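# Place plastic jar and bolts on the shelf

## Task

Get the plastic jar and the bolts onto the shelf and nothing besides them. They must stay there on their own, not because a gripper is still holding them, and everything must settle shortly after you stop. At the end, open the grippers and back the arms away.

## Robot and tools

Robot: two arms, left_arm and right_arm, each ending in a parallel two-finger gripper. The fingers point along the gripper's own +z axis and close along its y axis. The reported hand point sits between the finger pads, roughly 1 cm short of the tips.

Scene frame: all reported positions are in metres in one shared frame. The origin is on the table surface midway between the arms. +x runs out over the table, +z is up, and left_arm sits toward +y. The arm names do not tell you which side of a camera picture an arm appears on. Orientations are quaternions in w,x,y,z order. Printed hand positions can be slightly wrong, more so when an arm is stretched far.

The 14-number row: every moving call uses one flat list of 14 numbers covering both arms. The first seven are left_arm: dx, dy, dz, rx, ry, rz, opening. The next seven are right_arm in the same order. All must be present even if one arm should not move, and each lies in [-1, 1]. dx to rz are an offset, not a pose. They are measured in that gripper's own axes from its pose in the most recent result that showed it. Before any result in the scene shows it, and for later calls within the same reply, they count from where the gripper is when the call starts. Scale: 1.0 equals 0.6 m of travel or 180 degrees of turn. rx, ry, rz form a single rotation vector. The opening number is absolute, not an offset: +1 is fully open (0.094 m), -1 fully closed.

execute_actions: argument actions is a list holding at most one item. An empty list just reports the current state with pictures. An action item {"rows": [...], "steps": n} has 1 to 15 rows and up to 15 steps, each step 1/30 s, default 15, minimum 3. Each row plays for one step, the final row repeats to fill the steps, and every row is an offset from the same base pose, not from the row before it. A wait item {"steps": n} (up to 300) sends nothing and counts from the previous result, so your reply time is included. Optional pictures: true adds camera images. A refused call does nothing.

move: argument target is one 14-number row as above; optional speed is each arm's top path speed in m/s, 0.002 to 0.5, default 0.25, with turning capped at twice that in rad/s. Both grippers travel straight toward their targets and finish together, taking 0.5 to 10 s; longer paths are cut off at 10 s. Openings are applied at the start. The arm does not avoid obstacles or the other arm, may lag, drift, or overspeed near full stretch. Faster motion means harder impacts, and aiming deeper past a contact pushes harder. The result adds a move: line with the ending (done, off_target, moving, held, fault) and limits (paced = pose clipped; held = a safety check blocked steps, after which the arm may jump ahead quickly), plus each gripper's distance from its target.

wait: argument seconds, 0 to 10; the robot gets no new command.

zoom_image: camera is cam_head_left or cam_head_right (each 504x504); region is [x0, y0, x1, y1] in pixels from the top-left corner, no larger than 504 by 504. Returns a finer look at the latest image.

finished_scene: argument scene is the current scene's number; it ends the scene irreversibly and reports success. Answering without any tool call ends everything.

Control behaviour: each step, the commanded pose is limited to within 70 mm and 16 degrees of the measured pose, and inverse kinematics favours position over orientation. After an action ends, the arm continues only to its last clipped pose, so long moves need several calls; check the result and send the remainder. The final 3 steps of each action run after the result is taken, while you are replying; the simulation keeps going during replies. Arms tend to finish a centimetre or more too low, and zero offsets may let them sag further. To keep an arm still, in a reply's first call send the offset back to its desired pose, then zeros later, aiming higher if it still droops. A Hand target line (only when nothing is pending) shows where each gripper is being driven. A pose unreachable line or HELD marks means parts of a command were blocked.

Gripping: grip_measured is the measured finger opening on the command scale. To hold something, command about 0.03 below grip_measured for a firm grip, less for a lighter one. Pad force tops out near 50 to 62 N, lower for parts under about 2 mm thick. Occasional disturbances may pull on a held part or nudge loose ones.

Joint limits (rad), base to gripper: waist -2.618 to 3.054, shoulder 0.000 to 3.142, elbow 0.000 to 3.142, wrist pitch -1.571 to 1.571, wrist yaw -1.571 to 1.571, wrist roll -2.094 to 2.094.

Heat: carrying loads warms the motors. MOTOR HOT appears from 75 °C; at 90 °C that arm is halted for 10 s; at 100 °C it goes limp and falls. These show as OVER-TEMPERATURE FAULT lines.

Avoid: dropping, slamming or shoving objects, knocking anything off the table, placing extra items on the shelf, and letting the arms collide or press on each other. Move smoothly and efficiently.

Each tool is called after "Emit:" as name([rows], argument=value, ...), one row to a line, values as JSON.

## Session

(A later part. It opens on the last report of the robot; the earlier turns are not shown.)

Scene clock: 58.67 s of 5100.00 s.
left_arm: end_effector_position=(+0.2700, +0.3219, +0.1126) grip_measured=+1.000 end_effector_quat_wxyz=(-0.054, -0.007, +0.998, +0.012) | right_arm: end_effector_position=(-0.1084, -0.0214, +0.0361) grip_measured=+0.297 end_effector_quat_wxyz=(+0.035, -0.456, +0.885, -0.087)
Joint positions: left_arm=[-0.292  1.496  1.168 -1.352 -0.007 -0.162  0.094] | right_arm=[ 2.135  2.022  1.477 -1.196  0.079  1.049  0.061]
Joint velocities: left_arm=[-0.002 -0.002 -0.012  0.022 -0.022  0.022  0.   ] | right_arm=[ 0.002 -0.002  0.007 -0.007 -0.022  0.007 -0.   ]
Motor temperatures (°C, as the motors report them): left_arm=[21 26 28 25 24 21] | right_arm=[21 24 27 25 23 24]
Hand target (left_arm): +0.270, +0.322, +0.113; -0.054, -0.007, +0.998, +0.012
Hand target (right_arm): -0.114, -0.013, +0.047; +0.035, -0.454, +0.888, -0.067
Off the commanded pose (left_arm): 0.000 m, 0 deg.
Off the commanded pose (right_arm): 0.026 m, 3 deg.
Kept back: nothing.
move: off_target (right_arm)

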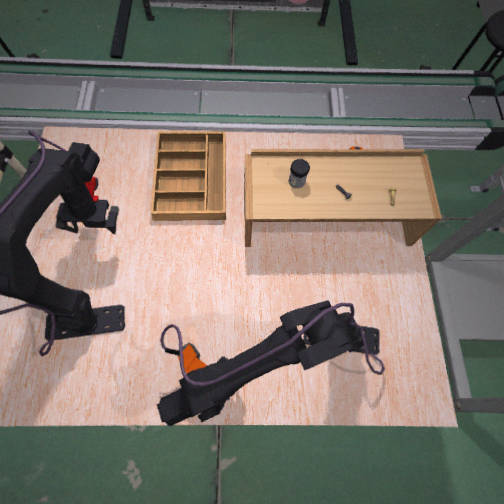

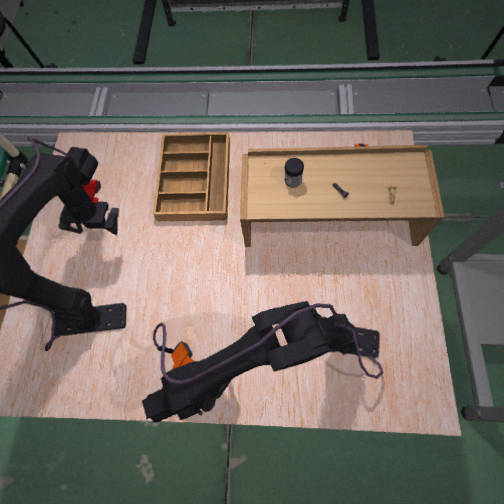

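Emit:
move(target=[0,0,0,0,0,0,1,0,0.135,-0.08,-0.06,0,0,0.3], speed=0.1)

Scene clock: 60.20 s of 5100.00 s.
left_arm: end_effector_position=(+0.2700, +0.3219, +0.1126) grip_measured=+1.000 end_effector_quat_wxyz=(-0.054, -0.007, +0.998, +0.012) | right_arm: end_effector_position=(-0.1753, +0.0266, +0.0585) grip_measured=+0.297 end_effector_quat_wxyz=(-0.007, -0.458, +0.889, -0.013)
Joint positions: left_arm=[-0.292  1.496  1.168 -1.352 -0.007 -0.162  0.094] | right_arm=[ 2.196  2.141  1.766 -1.222 -0.014  1.103  0.061]
Joint velocities: left_arm=[-0.007 -0.007 -0.007 -0.007 -0.037  0.022  0.   ] | right_arm=[-0.002  0.022 -0.022  0.037 -0.007 -0.022  0.001]
Motor temperatures (°C, as the motors report them): left_arm=[21 26 28 25 24 21] | right_arm=[21 24 27 25 23 24]
Hand target (left_arm): +0.270, +0.322, +0.113; -0.054, -0.007, +0.998, +0.012
Hand target (right_arm): -0.182, +0.029, +0.067; -0.010, -0.458, +0.889, -0.004
Off the commanded pose (left_arm): 0.000 m, 0 deg.
Off the commanded pose (right_arm): 0.012 m, 1 deg.
Kept back: nothing.
move: off_target (right_arm)

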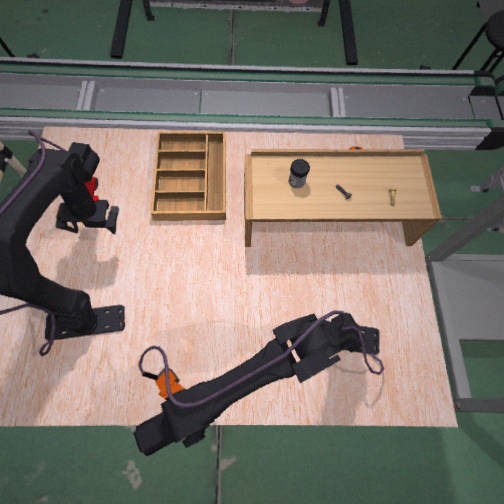

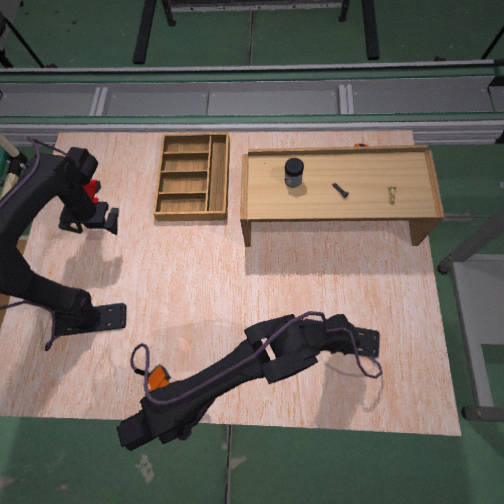

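Emit:
move(target=[0,0,0,0,0,0,1,-0.005,0.01,0.08,0,0,0,0.3], speed=0.05)

Emit:
move(target=[0,0,0,0,0,0,1,0,0,0,0,0,0,-1])

Scene clock: 61.80 s of 5100.00 s.
left_arm: end_effector_position=(+0.2700, +0.3219, +0.1126) grip_measured=+1.000 end_effector_quat_wxyz=(-0.054, -0.007, +0.998, +0.012) | right_arm: end_effector_position=(-0.1778, +0.0309, +0.0111) grip_measured=+0.297 end_effector_quat_wxyz=(-0.007, -0.457, +0.889, -0.016)
Joint positions: left_arm=[-0.292  1.496  1.168 -1.352 -0.007 -0.162  0.094] | right_arm=[ 2.196  2.207  1.679 -1.075 -0.015  1.104  0.061]
Joint velocities: left_arm=[-0.007  0.007  0.007 -0.095  0.007  0.037  0.   ] | right_arm=[ 0.007  0.002  0.012 -0.051  0.051  0.037  0.   ]
Motor temperatures (°C, as the motors report them): left_arm=[21 26 28 25 24 21] | right_arm=[21 25 27 25 23 24]
Hand target (left_arm): +0.270, +0.322, +0.113; -0.054, -0.007, +0.998, +0.012
Hand target (right_arm): -0.177, +0.031, +0.010; -0.007, -0.458, +0.889, -0.014
Off the commanded pose (left_arm): 0.000 m, 0 deg.
Off the commanded pose (right_arm): 0.001 m, 0 deg.
Kept back: nothing.
move: done

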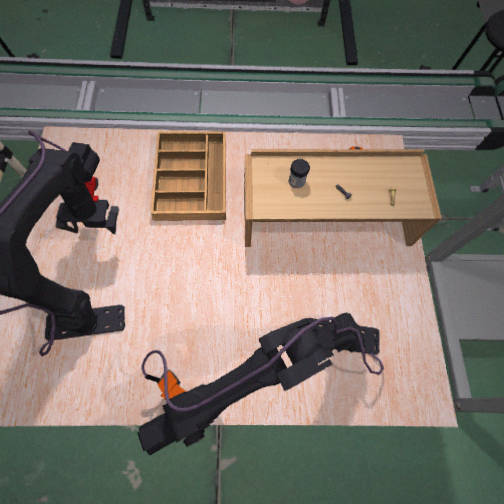

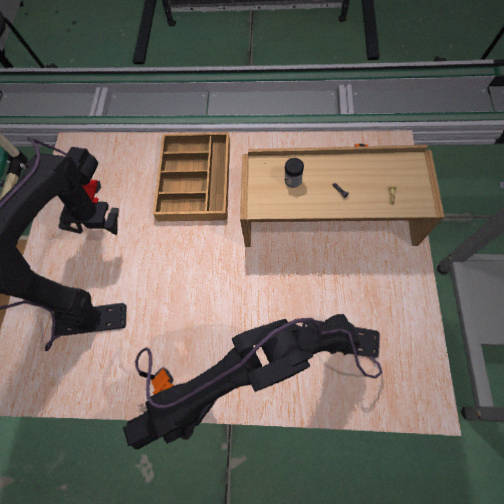

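Scene clock: 62.30 s of 5100.00 s.
left_arm: end_effector_position=(+0.2700, +0.3219, +0.1126) grip_measured=+1.000 end_effector_quat_wxyz=(-0.054, -0.007, +0.998, +0.012) | right_arm: end_effector_position=(-0.1778, +0.0309, +0.0111) grip_measured=-0.863 end_effector_quat_wxyz=(-0.007, -0.457, +0.889, -0.016)
Joint positions: left_arm=[-0.292  1.496  1.168 -1.352 -0.007 -0.162  0.094] | right_arm=[ 2.196  2.207  1.679 -1.075 -0.015  1.104  0.006]
Joint velocities: left_arm=[ 0.002  0.017 -0.017 -0.051  0.022 -0.095  0.   ] | right_arm=[-0.012 -0.002  0.012 -0.037  0.051 -0.066  0.   ]
Motor temperatures (°C, as the motors report them): left_arm=[21 26 28 25 24 21] | right_arm=[21 25 27 25 23 24]
Hand target (left_arm): +0.270, +0.322, +0.113; -0.054, -0.007, +0.998, +0.012
Hand target (right_arm): -0.178, +0.031, +0.011; -0.007, -0.457, +0.889, -0.016
Off the commanded pose (left_arm): 0.000 m, 0 deg.
Off the commanded pose (right_arm): 0.000 m, 0 deg.
Kept back: nothing.
move: done

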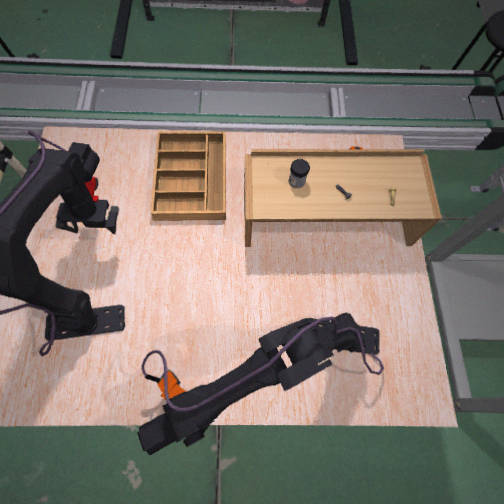

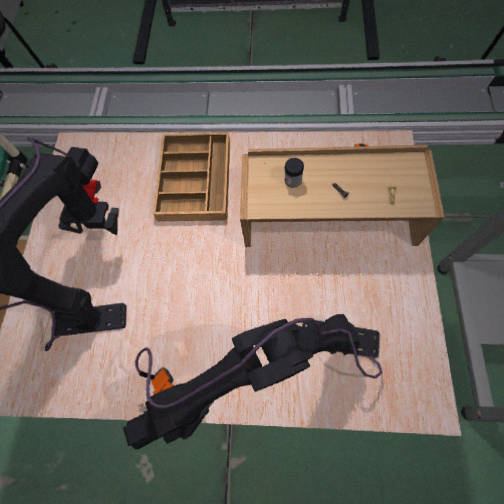

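Delta (0.37,-0.23,0.25): gx=-0.028, gy=-0.433; also turn back rz +0.08.

Emit:
move(target=[0,0,0,0,0,0,1,-0.047,-0.72,-0.42,0,0,0.08,-1])

Scene clock: 65.33 s of 5100.00 s.
left_arm: end_effector_position=(+0.2700, +0.3219, +0.1126) grip_measured=+1.000 end_effector_quat_wxyz=(-0.054, -0.007, +0.998, +0.012) | right_arm: end_effector_position=(+0.1921, -0.1792, +0.2724) grip_measured=-0.863 end_effector_quat_wxyz=(+0.167, -0.339, +0.924, +0.055)
Joint positions: left_arm=[-0.292  1.496  1.168 -1.352 -0.007 -0.162  0.094] | right_arm=[ 0.863  1.241  1.575 -1.551  0.018  0.015  0.006]
Joint velocities: left_arm=[ 0.007 -0.012 -0.007  0.022 -0.066 -0.066  0.   ] | right_arm=[ 0.002 -0.017 -0.017  0.051  0.022 -0.007 -0.   ]
Motor temperatures (°C, as the motors report them): left_arm=[21 26 28 25 24 21] | right_arm=[21 25 27 25 23 24]
Hand target (left_arm): +0.270, +0.322, +0.113; -0.054, -0.007, +0.998, +0.012
Hand target (right_arm): +0.195, -0.180, +0.282; +0.183, -0.339, +0.921, +0.057
Off the commanded pose (left_arm): 0.000 m, 0 deg.
Off the commanded pose (right_arm): 0.010 m, 22 deg; orientation clipped at the last step of the last action.
joint sent to its limit (right arm) — the command would take joint 4 (wrist pitch) past its lower limit, so that joint was sent only as far as its limit.
Kept back: nothing.
move: off_target (right_arm); limits=paced

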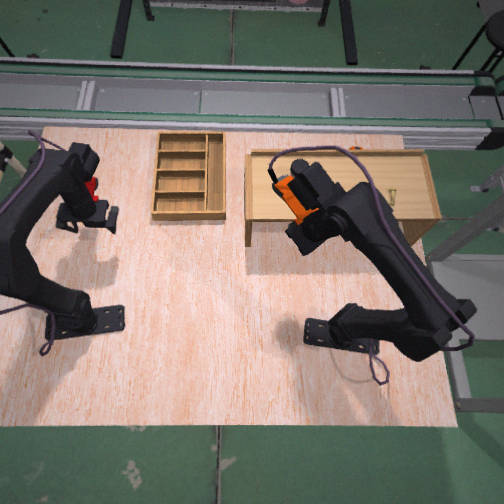

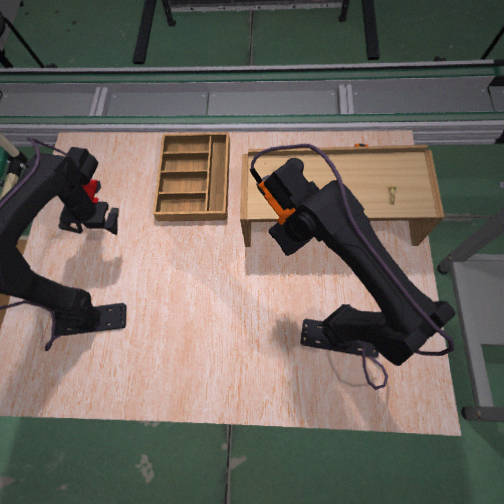

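Emit:
move(target=[0,0,0,0,0,0,1,0.017,-0.455,0.063,0,0.1,0,-1], speed=0.15)

Scene clock: 67.87 s of 5100.00 s.
left_arm: end_effector_position=(+0.2700, +0.3219, +0.1126) grip_measured=+1.000 end_effector_quat_wxyz=(-0.054, -0.007, +0.998, +0.012) | right_arm: end_effector_position=(+0.3734, -0.3862, +0.2271) grip_measured=-0.863 end_effector_quat_wxyz=(+0.083, -0.338, +0.937, -0.032)
Joint positions: left_arm=[-0.292  1.496  1.168 -1.352 -0.007 -0.162  0.094] | right_arm=[-0.028  1.821  1.976 -1.551 -0.027 -0.86   0.006]
Joint velocities: left_arm=[-0.012 -0.002  0.012  0.022 -0.037  0.051  0.   ] | right_arm=[-0.007  0.002 -0.007 -0.037  0.007 -0.022  0.   ]
Motor temperatures (°C, as the motors report them): left_arm=[21 26 28 25 24 21] | right_arm=[21 25 27 25 23 24]
Hand target (left_arm): +0.270, +0.322, +0.113; -0.054, -0.007, +0.998, +0.012
Hand target (right_arm): +0.376, -0.390, +0.239; +0.098, -0.339, +0.935, -0.045
Off the commanded pose (left_arm): 0.000 m, 0 deg.
Off the commanded pose (right_arm): 0.010 m, 8 deg.
joint sent to its limit (right arm) — the command would take joint 4 (wrist pitch) past its lower limit, so that joint was sent only as far as its limit.
Kept back: nothing.
move: off_target (right_arm)

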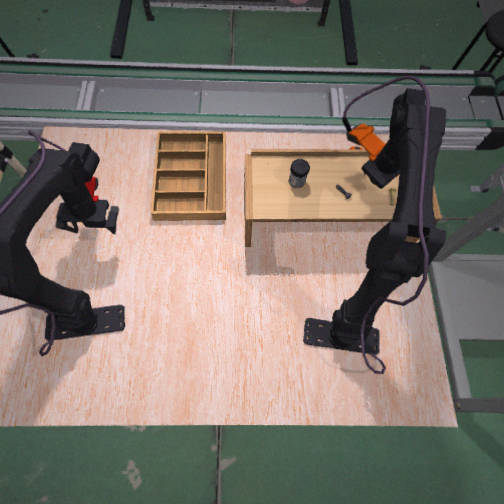

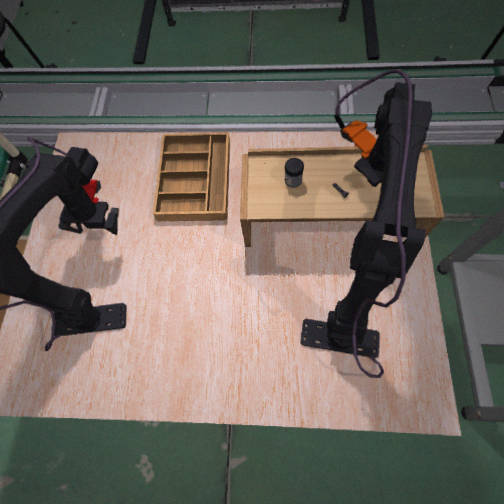

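Emit:
move(target=[0,0,0,0,0,0,1,0,0,0.047,0,0,0,-1], speed=0.04)

Emit:
move(target=[0,0,0,0,0,0,1,0,0,0,0,0,0,-0.3])

Emit:
move(target=[0,0,0,0,0,0,1,0,0,-0.1,0,0,0,-0.3])

Emit:
move(target=[0,0,0,0,0,0,1,0.15,0.31,-0.06,0,0,0,0.3])

Scene clock: 69.23 s of 5100.00 s.
left_arm: end_effector_position=(+0.2700, +0.3219, +0.1126) grip_measured=+1.000 end_effector_quat_wxyz=(-0.054, -0.007, +0.998, +0.012) | right_arm: end_effector_position=(+0.3775, -0.3870, +0.1940) grip_measured=-0.863 end_effector_quat_wxyz=(+0.071, -0.339, +0.938, -0.025)
Joint positions: left_arm=[-0.292  1.496  1.168 -1.352 -0.007 -0.162  0.094] | right_arm=[-0.028  1.821  1.842 -1.444 -0.026 -0.862  0.006]
Joint velocities: left_arm=[-0.002 -0.002  0.002  0.007  0.051 -0.051  0.   ] | right_arm=[ 0.012 -0.007 -0.017  0.051 -0.066  0.022 -0.001]
Motor temperatures (°C, as the motors report them): left_arm=[21 26 28 25 24 21] | right_arm=[21 25 27 25 23 24]
Hand target (left_arm): +0.270, +0.322, +0.113; -0.054, -0.007, +0.998, +0.012
Hand target (right_arm): +0.378, -0.387, +0.199; +0.083, -0.338, +0.937, -0.031
Off the commanded pose (left_arm): 0.000 m, 0 deg.
Off the commanded pose (right_arm): 0.006 m, 2 deg.
Kept back: nothing.
move: done

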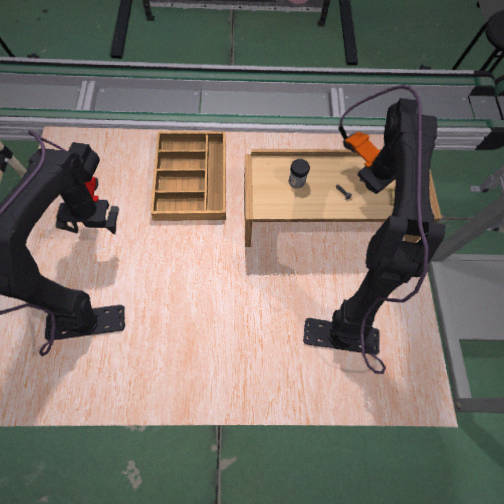

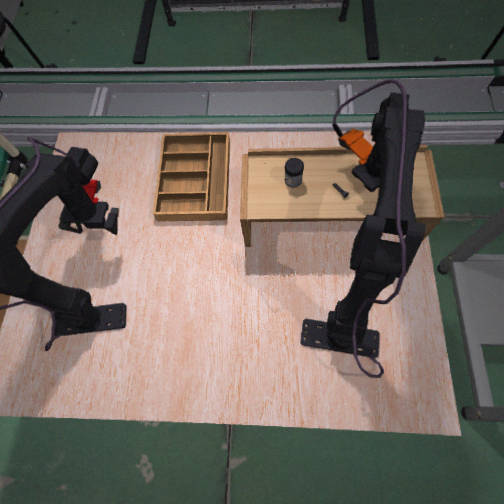

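Scene clock: 69.73 s of 5100.00 s.
left_arm: end_effector_position=(+0.2700, +0.3219, +0.1126) grip_measured=+1.000 end_effector_quat_wxyz=(-0.054, -0.007, +0.998, +0.012) | right_arm: end_effector_position=(+0.3775, -0.3871, +0.1940) grip_measured=-0.303 end_effector_quat_wxyz=(+0.071, -0.339, +0.938, -0.025)
Joint positions: left_arm=[-0.292  1.496  1.168 -1.352 -0.007 -0.162  0.094] | right_arm=[-0.028  1.821  1.842 -1.444 -0.026 -0.862  0.033]
Joint velocities: left_arm=[-0.007  0.002  0.002 -0.081  0.051  0.022  0.   ] | right_arm=[ 0.017 -0.012 -0.007  0.007 -0.051  0.066 -0.   ]
Motor temperatures (°C, as the motors report them): left_arm=[21 26 28 25 24 21] | right_arm=[21 25 27 25 23 24]
Hand target (left_arm): +0.270, +0.322, +0.113; -0.054, -0.007, +0.998, +0.012
Hand target (right_arm): +0.378, -0.387, +0.194; +0.071, -0.339, +0.938, -0.025
Off the commanded pose (left_arm): 0.000 m, 0 deg.
Off the commanded pose (right_arm): 0.000 m, 0 deg.
Kept back: nothing.
move: done

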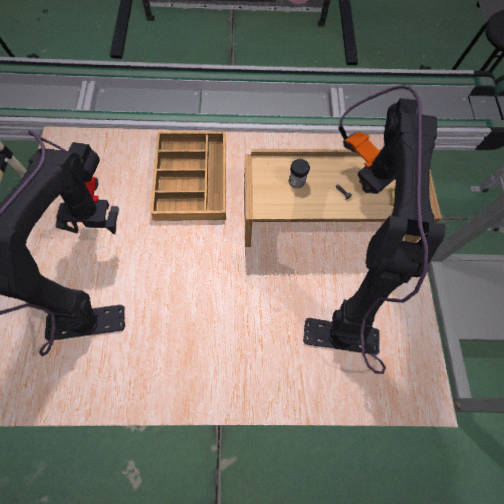

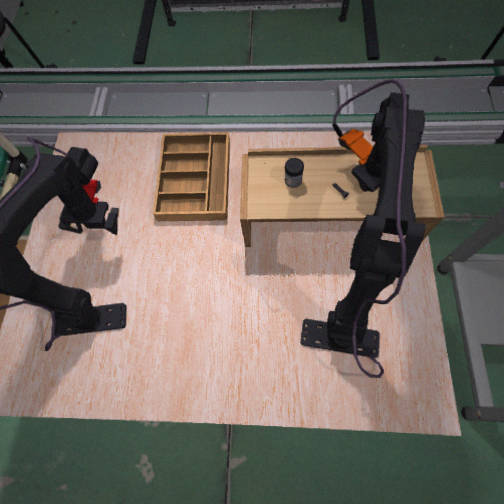

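Scene clock: 70.57 s of 5100.00 s.
left_arm: end_effector_position=(+0.2700, +0.3219, +0.1126) grip_measured=+1.000 end_effector_quat_wxyz=(-0.054, -0.007, +0.998, +0.012) | right_arm: end_effector_position=(+0.3696, -0.3857, +0.2406) grip_measured=-0.303 end_effector_quat_wxyz=(+0.102, -0.339, +0.934, -0.043)
Joint positions: left_arm=[-0.292  1.496  1.168 -1.352 -0.007 -0.162  0.094] | right_arm=[-0.028  1.779  1.974 -1.546 -0.026 -0.862  0.033]
Joint velocities: left_arm=[ 0.007 -0.002  0.012 -0.007  0.022  0.007  0.   ] | right_arm=[-0.022 -0.007  0.007 -0.037 -0.007  0.051 -0.   ]
Motor temperatures (°C, as the motors report them): left_arm=[21 26 28 25 24 21] | right_arm=[21 25 27 25 23 24]
Hand target (left_arm): +0.270, +0.322, +0.113; -0.054, -0.007, +0.998, +0.012
Hand target (right_arm): +0.369, -0.386, +0.253; +0.117, -0.338, +0.933, -0.051
Off the commanded pose (left_arm): 0.000 m, 0 deg.
Off the commanded pose (right_arm): 0.013 m, 4 deg.
joint sent to its limit (right arm) — the command would take joint 4 (wrist pitch) past its lower limit, so that joint was sent only as far as its limit.
Kept back: nothing.
move: off_target (right_arm)

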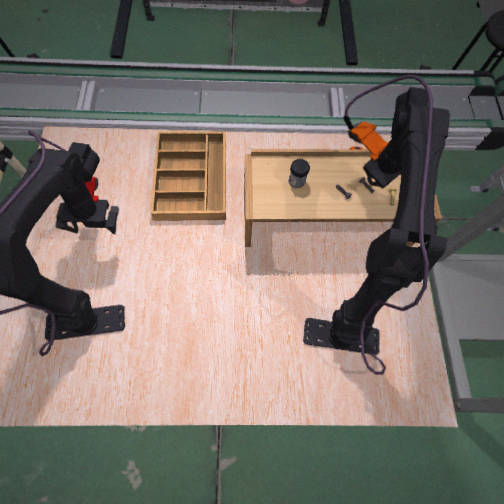

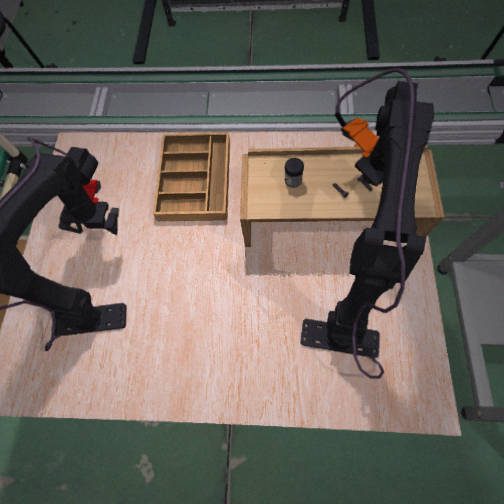

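Scene clock: 72.10 s of 5100.00 s.
left_arm: end_effector_position=(+0.2700, +0.3219, +0.1126) grip_measured=+1.000 end_effector_quat_wxyz=(-0.054, -0.007, +0.998, +0.012) | right_arm: end_effector_position=(+0.1786, -0.2994, +0.2392) grip_measured=+0.297 end_effector_quat_wxyz=(+0.174, -0.339, +0.924, -0.041)
Joint positions: left_arm=[-0.292  1.496  1.168 -1.352 -0.007 -0.162  0.094] | right_arm=[ 0.368  0.953  1.292 -1.551  0.038 -0.483  0.061]
Joint velocities: left_arm=[ 0.007  0.007 -0.007  0.037  0.007  0.037  0.   ] | right_arm=[ 0.012  0.002 -0.002 -0.037  0.022 -0.037 -0.   ]
Motor temperatures (°C, as the motors report them): left_arm=[21 26 28 25 24 21] | right_arm=[21 25 27 25 23 24]
Hand target (left_arm): +0.270, +0.322, +0.113; -0.054, -0.007, +0.998, +0.012
Hand target (right_arm): +0.176, -0.300, +0.236; +0.170, -0.338, +0.924, -0.044
Off the commanded pose (left_arm): 0.000 m, 0 deg.
Off the commanded pose (right_arm): 0.006 m, 8 deg.
joint sent to its limit (right arm) — the command would take joint 4 (wrist pitch) past its lower limit, so that joint was sent only as far as its limit.
Kept back: nothing.
move: off_target (right_arm)

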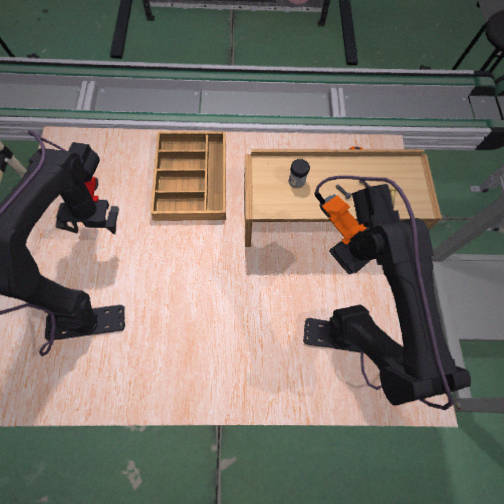

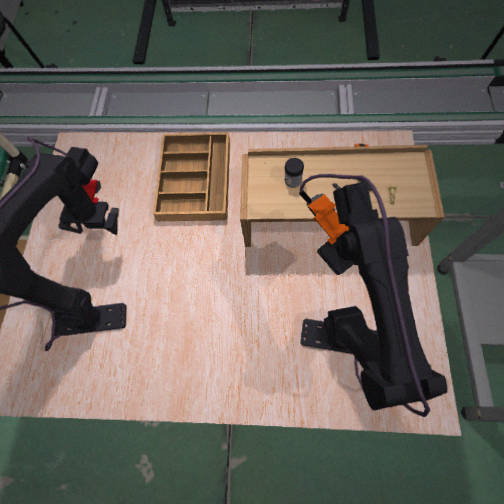

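Emit:
finished_scene(scene=2)

The scene is finished: the task was done.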